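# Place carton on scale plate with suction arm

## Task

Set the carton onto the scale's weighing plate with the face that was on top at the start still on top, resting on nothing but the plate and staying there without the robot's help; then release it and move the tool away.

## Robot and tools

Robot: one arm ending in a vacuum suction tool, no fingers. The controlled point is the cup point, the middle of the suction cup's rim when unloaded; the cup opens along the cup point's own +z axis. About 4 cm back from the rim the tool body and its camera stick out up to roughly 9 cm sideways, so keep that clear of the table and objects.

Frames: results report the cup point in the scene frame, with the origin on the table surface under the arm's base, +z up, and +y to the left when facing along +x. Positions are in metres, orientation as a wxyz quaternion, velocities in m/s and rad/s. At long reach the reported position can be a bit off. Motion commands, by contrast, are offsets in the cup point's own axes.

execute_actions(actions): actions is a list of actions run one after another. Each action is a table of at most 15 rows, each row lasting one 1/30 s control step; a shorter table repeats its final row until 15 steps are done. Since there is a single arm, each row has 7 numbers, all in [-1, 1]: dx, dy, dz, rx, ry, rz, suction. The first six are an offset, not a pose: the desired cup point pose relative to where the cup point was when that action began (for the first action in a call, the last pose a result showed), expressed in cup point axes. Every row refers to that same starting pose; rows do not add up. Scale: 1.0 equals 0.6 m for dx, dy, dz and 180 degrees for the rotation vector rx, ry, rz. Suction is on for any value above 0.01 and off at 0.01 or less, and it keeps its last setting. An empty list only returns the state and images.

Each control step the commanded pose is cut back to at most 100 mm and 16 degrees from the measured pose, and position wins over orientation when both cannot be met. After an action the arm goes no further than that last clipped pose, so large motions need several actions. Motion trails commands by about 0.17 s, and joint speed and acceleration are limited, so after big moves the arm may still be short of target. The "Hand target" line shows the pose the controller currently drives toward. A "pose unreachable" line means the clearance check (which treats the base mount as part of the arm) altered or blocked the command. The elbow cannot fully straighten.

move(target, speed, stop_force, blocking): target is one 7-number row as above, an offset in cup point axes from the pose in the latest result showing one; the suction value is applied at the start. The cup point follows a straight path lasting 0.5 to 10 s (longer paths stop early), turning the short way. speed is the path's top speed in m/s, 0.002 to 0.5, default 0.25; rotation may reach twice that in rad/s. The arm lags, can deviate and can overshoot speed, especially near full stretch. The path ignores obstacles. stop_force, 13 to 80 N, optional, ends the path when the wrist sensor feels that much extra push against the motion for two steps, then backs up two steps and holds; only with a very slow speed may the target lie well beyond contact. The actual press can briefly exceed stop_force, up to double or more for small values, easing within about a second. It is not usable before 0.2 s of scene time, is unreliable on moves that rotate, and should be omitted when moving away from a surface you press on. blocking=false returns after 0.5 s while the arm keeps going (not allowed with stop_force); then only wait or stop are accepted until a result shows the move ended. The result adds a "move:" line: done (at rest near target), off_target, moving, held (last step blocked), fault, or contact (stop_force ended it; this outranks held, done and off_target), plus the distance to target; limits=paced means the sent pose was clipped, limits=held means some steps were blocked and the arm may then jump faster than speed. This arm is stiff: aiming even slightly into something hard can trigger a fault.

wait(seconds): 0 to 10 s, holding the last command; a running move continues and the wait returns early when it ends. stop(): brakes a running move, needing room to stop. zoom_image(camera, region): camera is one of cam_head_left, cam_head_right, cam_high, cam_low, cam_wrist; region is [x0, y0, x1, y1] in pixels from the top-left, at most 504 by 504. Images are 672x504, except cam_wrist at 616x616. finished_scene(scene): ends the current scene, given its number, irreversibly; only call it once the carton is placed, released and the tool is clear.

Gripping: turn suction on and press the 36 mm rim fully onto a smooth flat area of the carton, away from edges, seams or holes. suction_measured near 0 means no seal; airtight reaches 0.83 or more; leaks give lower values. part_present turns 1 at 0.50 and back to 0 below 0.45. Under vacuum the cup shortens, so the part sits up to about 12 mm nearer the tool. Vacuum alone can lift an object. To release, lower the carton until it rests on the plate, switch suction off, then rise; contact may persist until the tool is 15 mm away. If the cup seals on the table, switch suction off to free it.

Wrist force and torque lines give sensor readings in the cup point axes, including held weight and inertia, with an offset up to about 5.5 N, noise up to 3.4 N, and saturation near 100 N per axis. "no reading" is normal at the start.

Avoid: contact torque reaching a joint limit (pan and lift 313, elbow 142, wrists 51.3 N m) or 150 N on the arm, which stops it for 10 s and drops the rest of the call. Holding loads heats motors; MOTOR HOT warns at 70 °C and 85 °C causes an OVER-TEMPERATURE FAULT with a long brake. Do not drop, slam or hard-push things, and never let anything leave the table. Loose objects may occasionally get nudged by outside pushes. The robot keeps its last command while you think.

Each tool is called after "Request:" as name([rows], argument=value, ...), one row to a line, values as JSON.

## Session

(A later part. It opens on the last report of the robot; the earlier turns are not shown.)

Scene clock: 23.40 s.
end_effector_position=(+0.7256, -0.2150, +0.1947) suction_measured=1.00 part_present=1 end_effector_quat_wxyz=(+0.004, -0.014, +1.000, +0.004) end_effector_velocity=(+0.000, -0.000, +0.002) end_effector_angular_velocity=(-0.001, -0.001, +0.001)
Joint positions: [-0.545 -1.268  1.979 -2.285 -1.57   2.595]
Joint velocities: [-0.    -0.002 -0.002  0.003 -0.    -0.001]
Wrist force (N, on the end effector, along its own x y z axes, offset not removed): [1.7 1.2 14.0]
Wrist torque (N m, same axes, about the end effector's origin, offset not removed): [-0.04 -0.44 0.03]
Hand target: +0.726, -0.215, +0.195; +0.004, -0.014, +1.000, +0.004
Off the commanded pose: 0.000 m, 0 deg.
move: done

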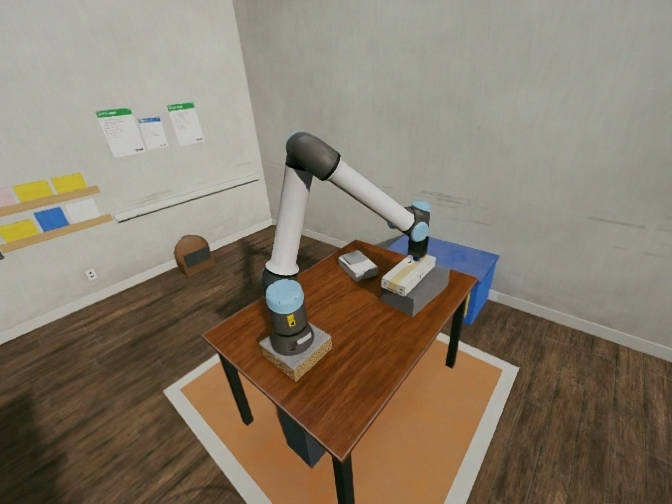

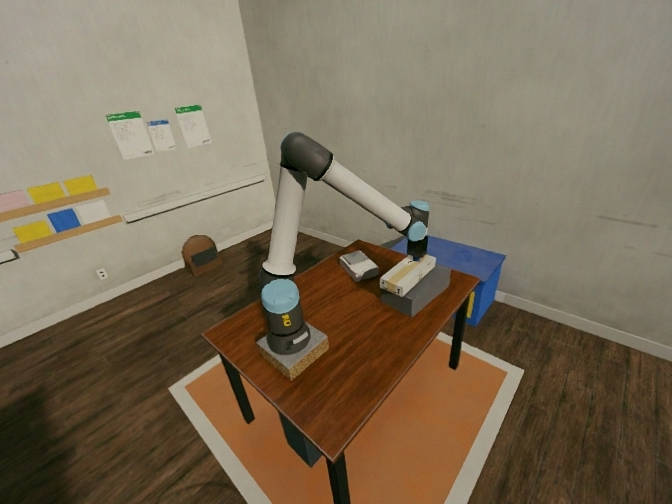

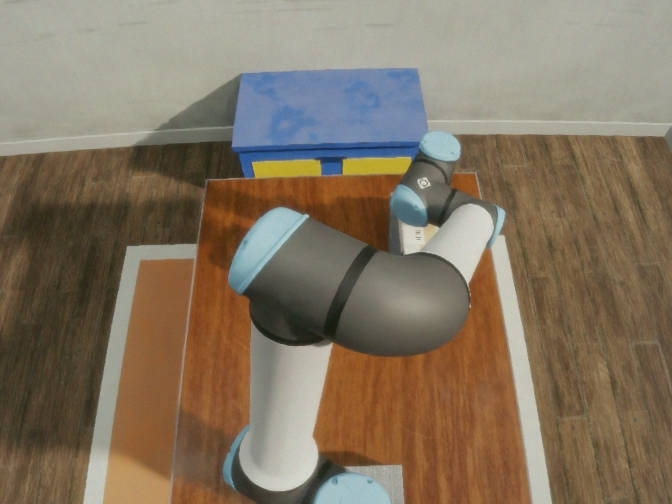

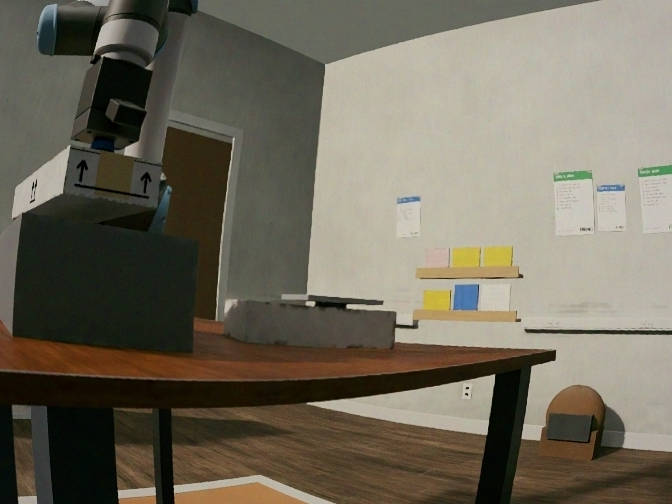

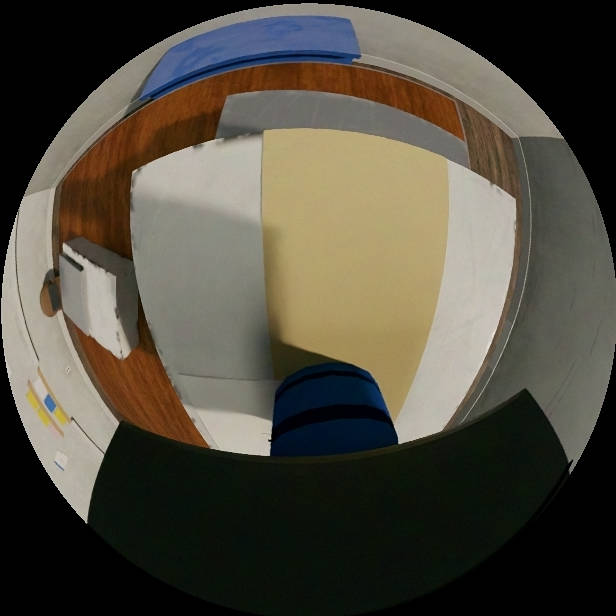

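Level. Go to plate (~0.74, 0.205).

Request:
move(target=[-0.04,0.70,0,0,0,0,1], speed=0.2)

Request:
move(target=[0,0,0.1,0,0,0,1], speed=0.06)

Scene clock: 29.07 s.
end_effector_position=(+0.7382, +0.2060, +0.1986) suction_measured=1.00 part_present=1 end_effector_quat_wxyz=(+0.004, -0.014, +1.000, +0.005) end_effector_velocity=(-0.000, +0.002, -0.000) end_effector_angular_velocity=(+0.001, +0.002, -0.000)
Joint positions: [ 0.018 -1.254  1.959 -2.279 -1.57   3.158]
Joint velocities: [ 0.003  0.001 -0.001  0.002  0.001  0.003]
Wrist force (N, on the end effector, along its own x y z axes, offset not removed): [2.2 3.1 13.8]
Wrist torque (N m, same axes, about the end effector's origin, offset not removed): [0.01 -0.61 -0.09]
Hand target: +0.738, +0.206, +0.199; +0.004, -0.014, +1.000, +0.005
Off the commanded pose: 0.001 m, 0 deg.
move: done

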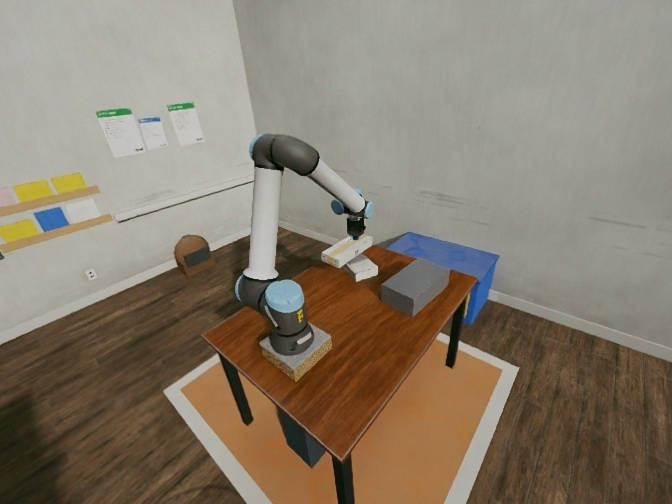

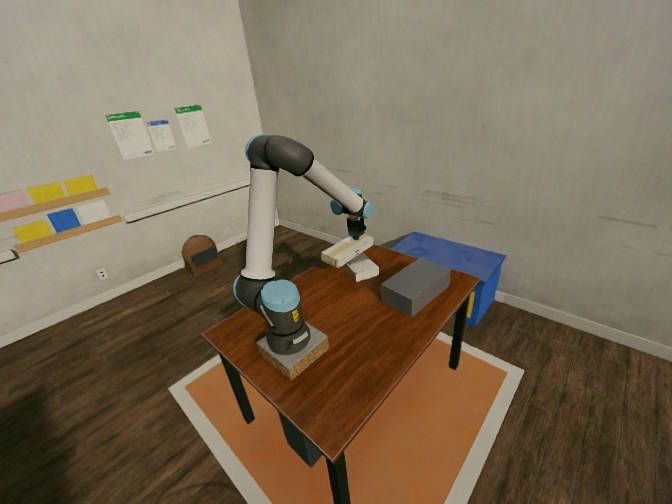

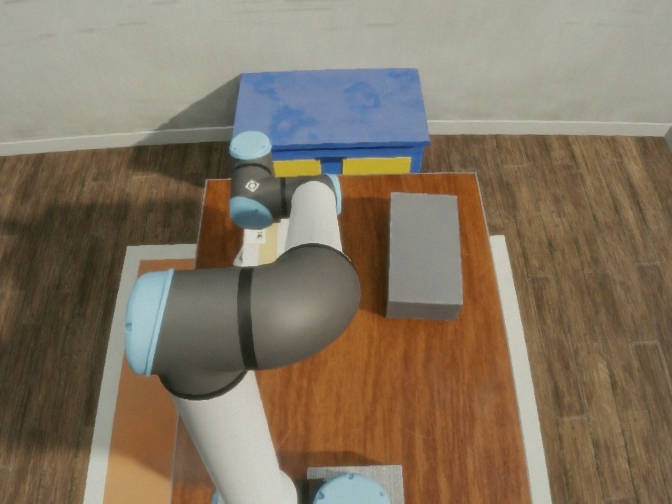

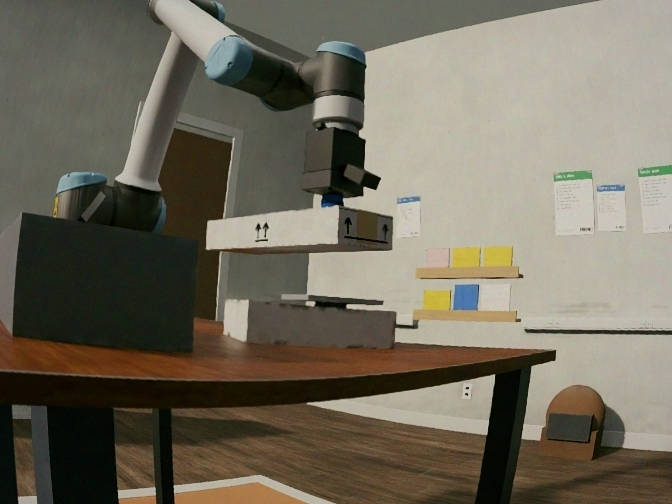

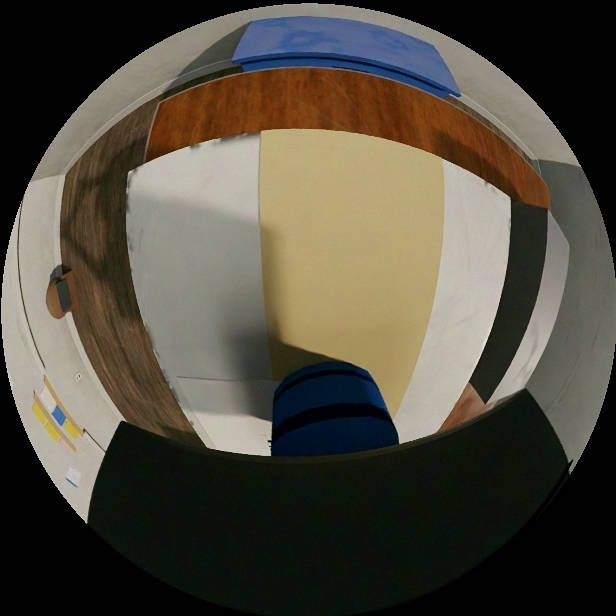

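Scene clock: 30.47 s.
end_effector_position=(+0.7386, +0.2066, +0.1387) suction_measured=1.00 part_present=1 end_effector_quat_wxyz=(+0.004, -0.014, +1.000, +0.005) end_effector_velocity=(-0.001, -0.000, -0.002) end_effector_angular_velocity=(+0.000, +0.002, +0.000)
Joint positions: [ 0.018 -1.181  1.992 -2.386 -1.57   3.158]
Joint velocities: [-0.     0.002  0.002 -0.001  0.    -0.   ]
Wrist force (N, on the end effector, along its own x y z axes, offset not removed): [2.3 2.5 12.1]
Wrist torque (N m, same axes, about the end effector's origin, offset not removed): [0.17 -0.59 -0.13]
Hand target: +0.739, +0.207, +0.139; +0.004, -0.014, +1.000, +0.005
Off the commanded pose: 0.000 m, 0 deg.
move: done

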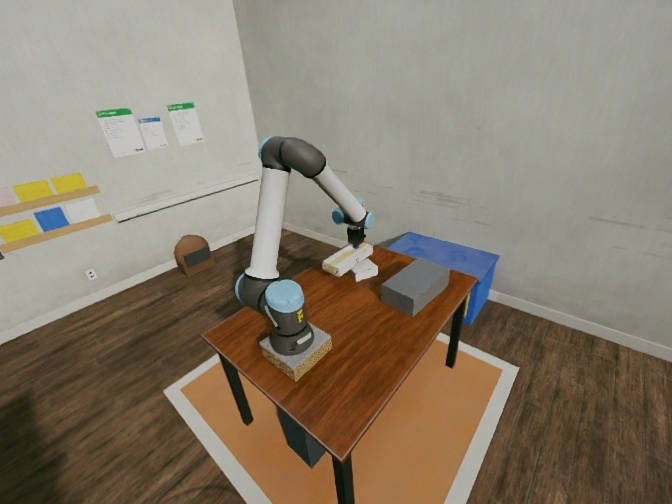

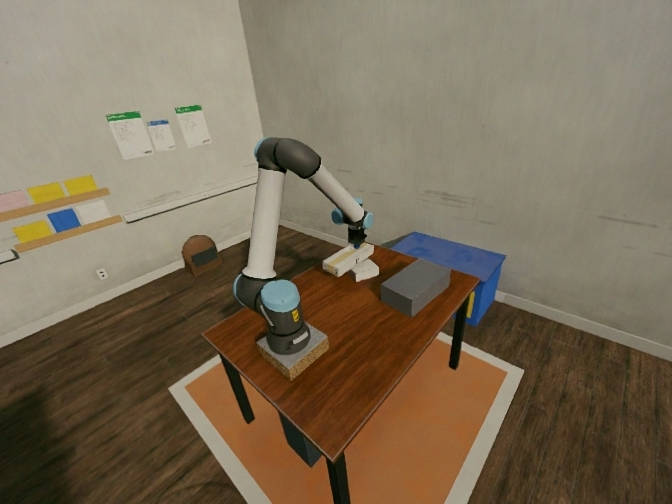

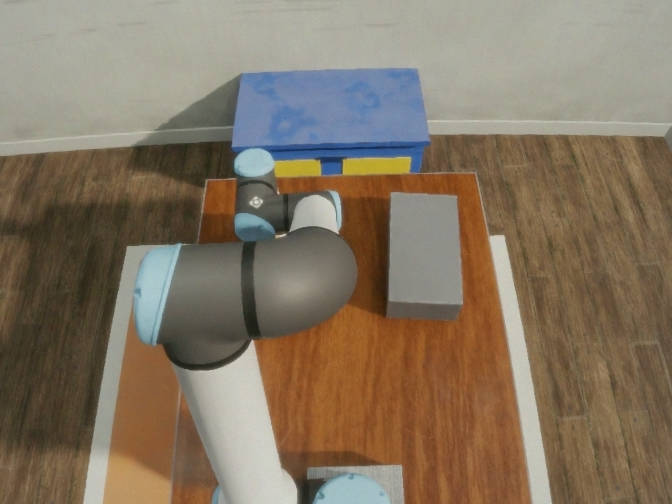

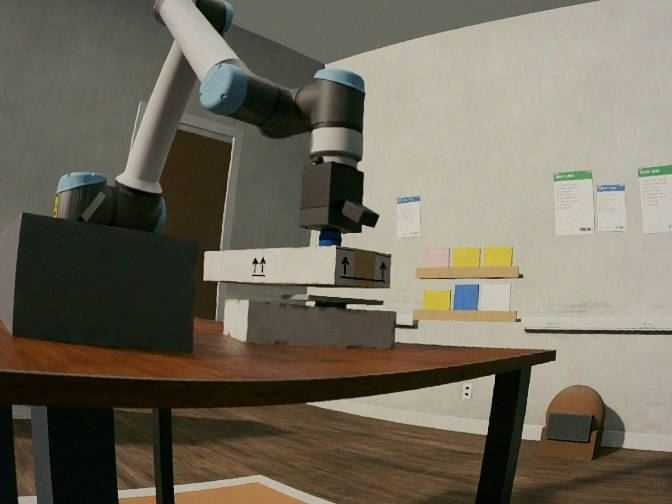

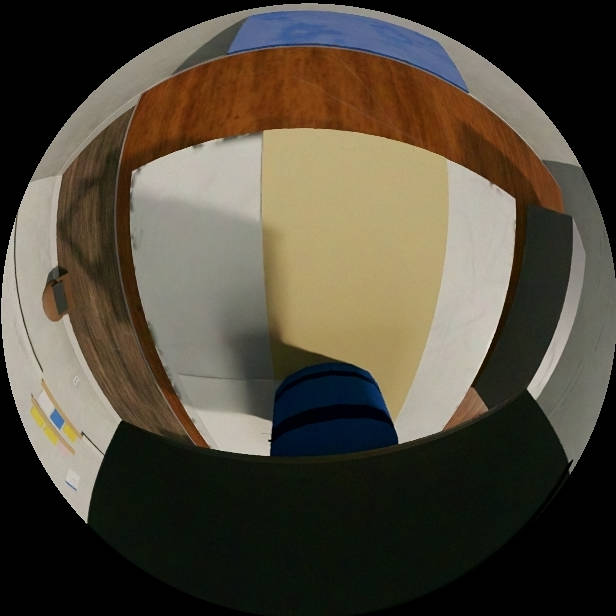

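Request:
move(target=[0,0,0.07,0,0,0,1], speed=0.01, stop_force=13)

Request:
execute_actions([
  [[0,0,0,0,0,0,0]],
])

Request:
move(target=[0,0,-0.15,0,0,0,0], speed=0.1)

Scene clock: 36.20 s.
end_effector_position=(+0.7388, +0.2067, +0.1206) suction_measured=1.00 part_present=1 end_effector_quat_wxyz=(+0.005, -0.014, +1.000, +0.005) end_effector_velocity=(-0.002, +0.000, +0.001) end_effector_angular_velocity=(+0.001, +0.005, +0.000)
Joint positions: [ 0.018 -1.157  2.    -2.419 -1.57   3.158]
Joint velocities: [ 0.    -0.003  0.001  0.007  0.001 -0.   ]
Wrist force (N, on the end effector, along its own x y z axes, offset not removed): [-1.4 3.4 -12.3]
Wrist torque (N m, same axes, about the end effector's origin, offset not removed): [0.30 -0.65 -0.08]
Hand target: +0.739, +0.207, +0.121; +0.005, -0.014, +1.000, +0.005
Off the commanded pose: 0.024 m, 0 deg.
move: contact

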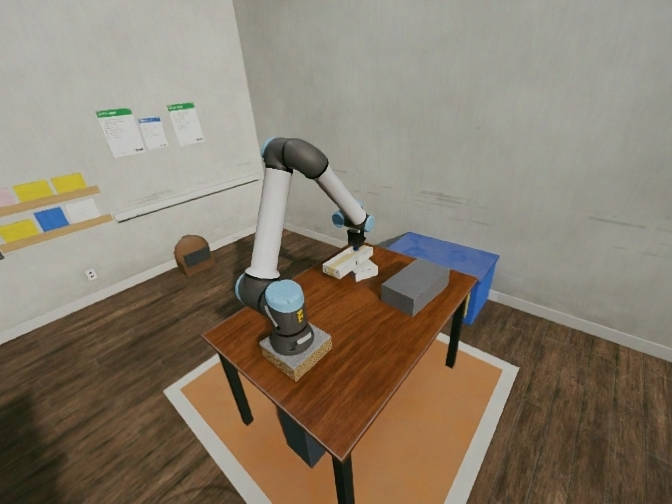

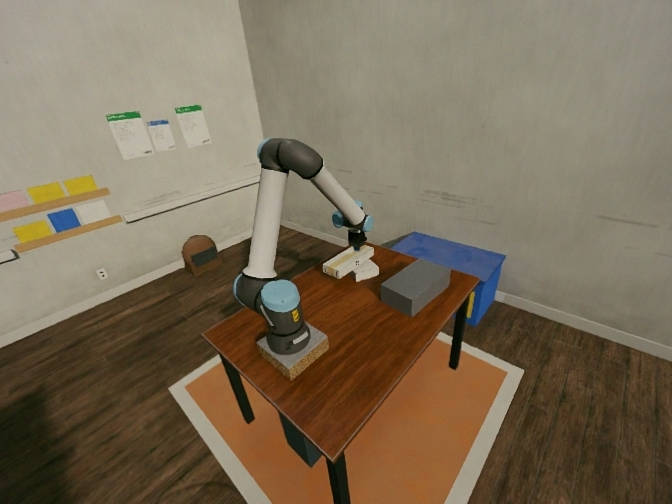

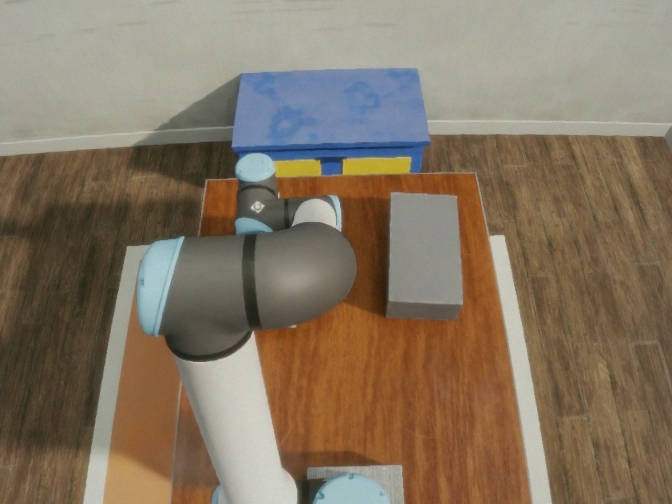

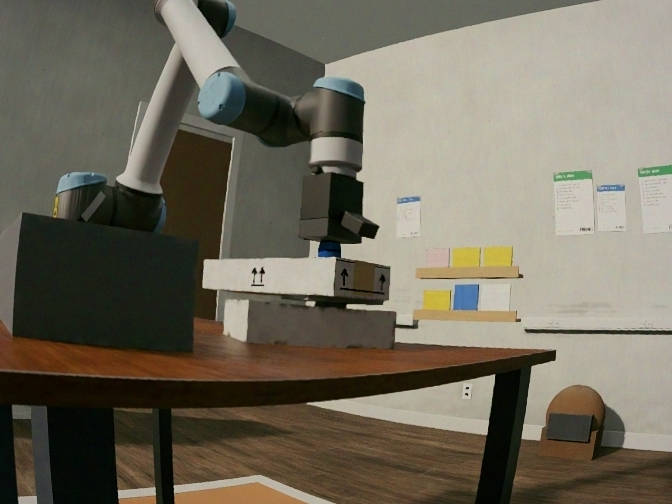

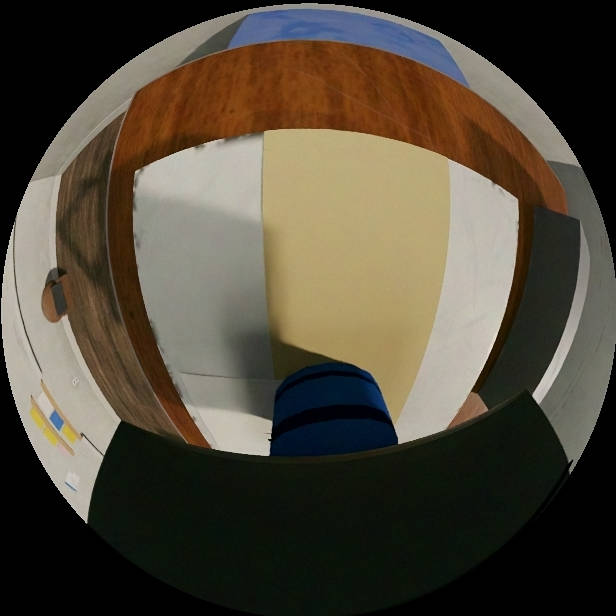

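Scene clock: 36.70 s.
end_effector_position=(+0.7388, +0.2067, +0.1206) suction_measured=0.00 part_present=0 end_effector_quat_wxyz=(+0.005, -0.014, +1.000, +0.005) end_effector_velocity=(+0.001, -0.000, +0.000) end_effector_angular_velocity=(-0.001, -0.002, +0.000)
Joint positions: [ 0.018 -1.157  2.    -2.419 -1.57   3.158]
Joint velocities: [-0.     0.    -0.001 -0.001 -0.001 -0.   ]
Wrist force (N, on the end effector, along its own x y z axes, offset not removed): [7.8 1.4 -30.2]
Wrist torque (N m, same axes, about the end effector's origin, offset not removed): [0.16 -0.79 0.02]
Hand target: +0.739, +0.207, +0.121; +0.005, -0.014, +1.000, +0.005
Off the commanded pose: 0.000 m, 0 deg.

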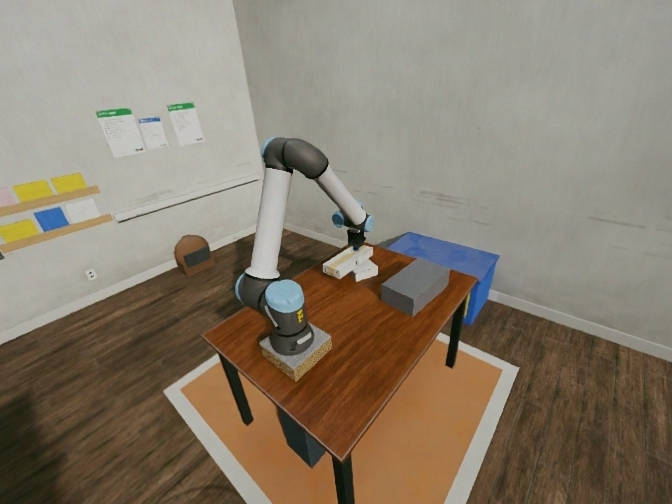

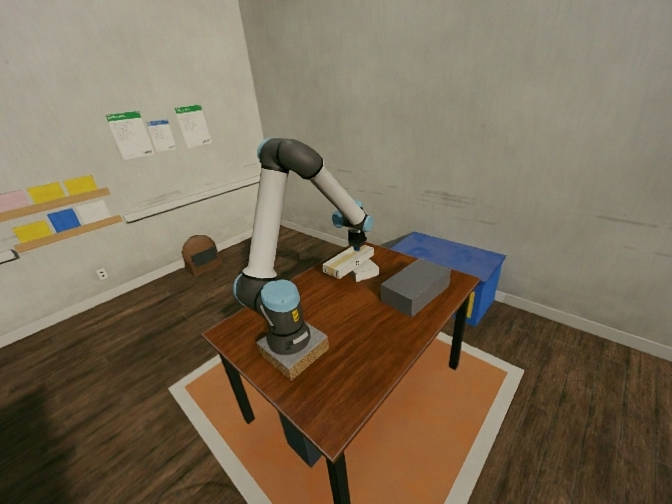

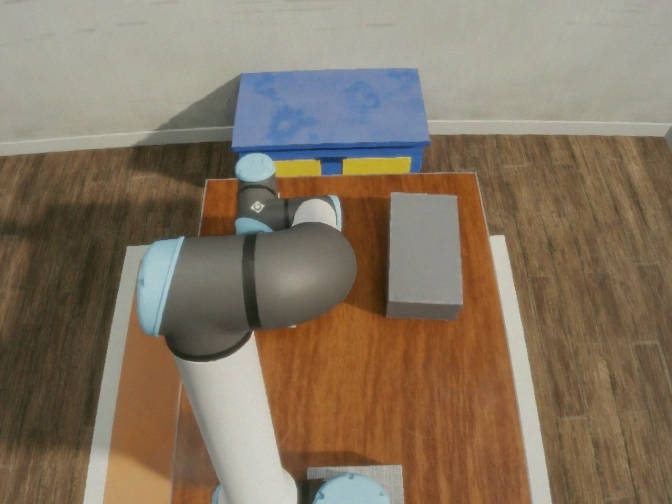

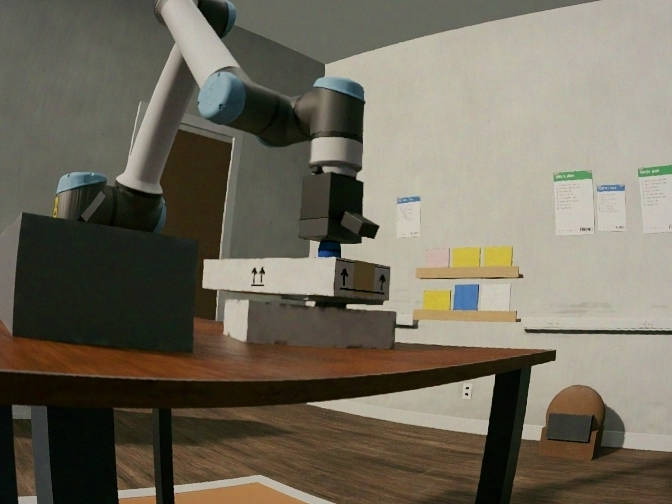

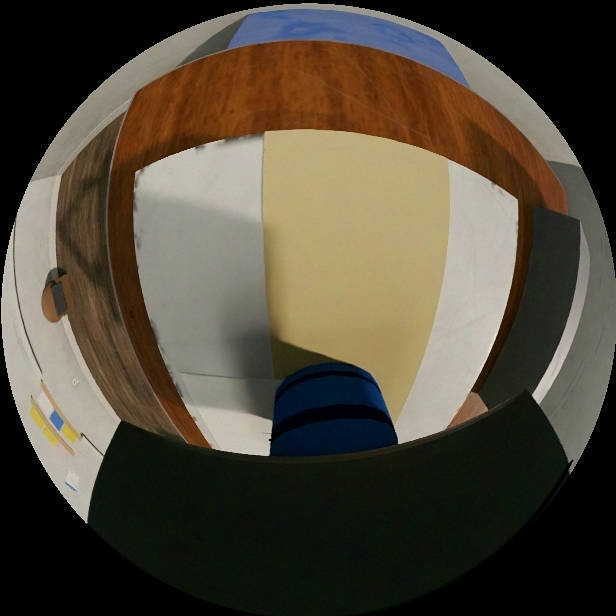

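Scene clock: 38.07 s.
end_effector_position=(+0.7382, +0.2058, +0.2105) suction_measured=0.00 part_present=0 end_effector_quat_wxyz=(+0.005, -0.014, +1.000, +0.005) end_effector_velocity=(-0.001, +0.000, +0.001) end_effector_angular_velocity=(+0.000, +0.001, -0.001)
Joint positions: [ 0.018 -1.268  1.951 -2.258 -1.57   3.158]
Joint velocities: [ 0.    -0.001 -0.     0.003  0.     0.001]
Wrist force (N, on the end effector, along its own x y z axes, offset not removed): [2.8 1.9 -3.2]
Wrist torque (N m, same axes, about the end effector's origin, offset not removed): [0.19 -0.69 0.00]
Hand target: +0.738, +0.206, +0.211; +0.005, -0.014, +1.000, +0.005
Off the commanded pose: 0.000 m, 0 deg.
move: done

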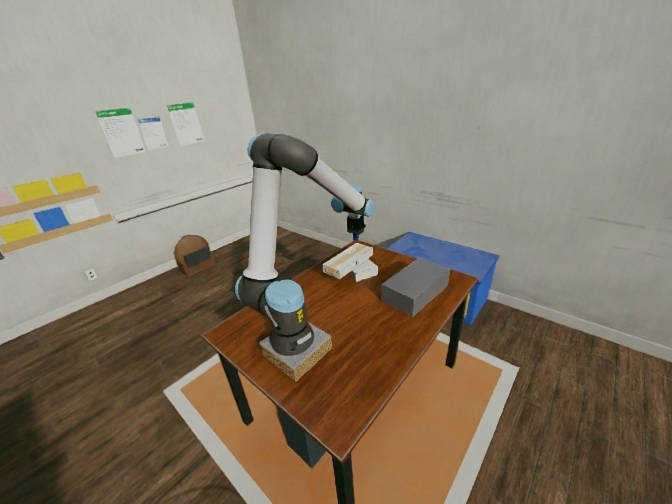

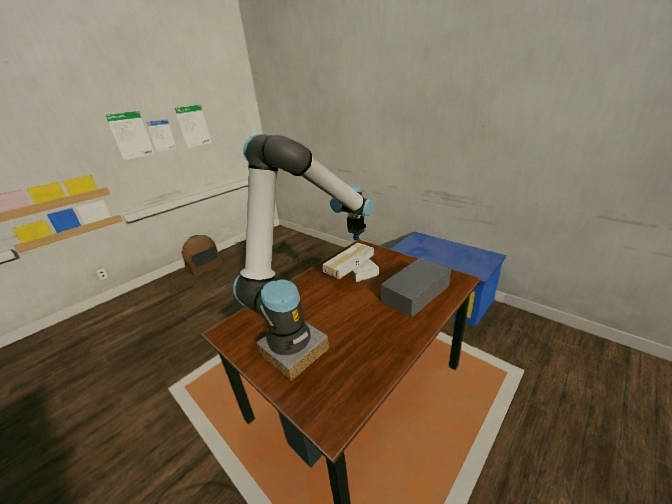

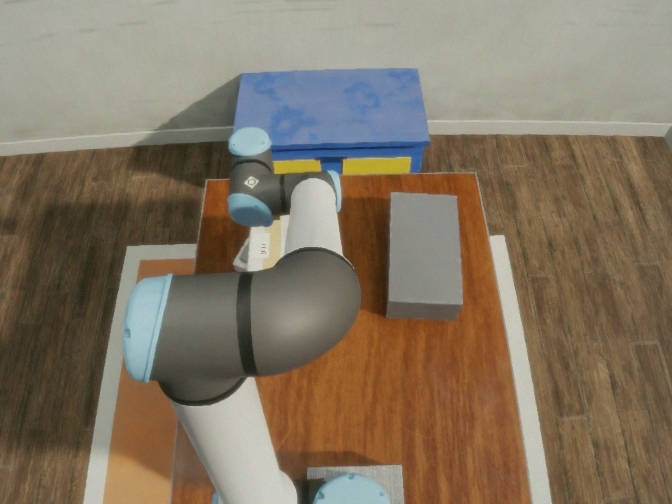

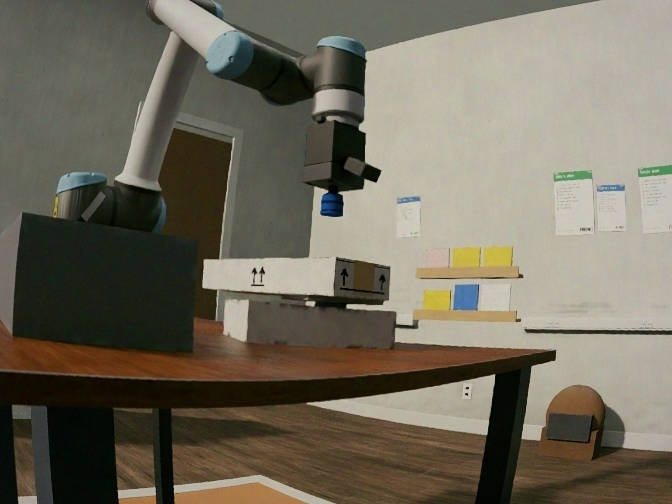

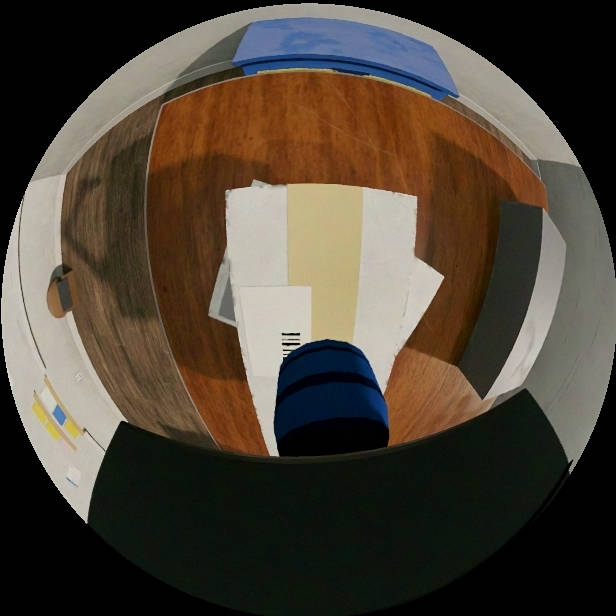

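Request:
finished_scene(scene=2)

The scene is finished: the task was done.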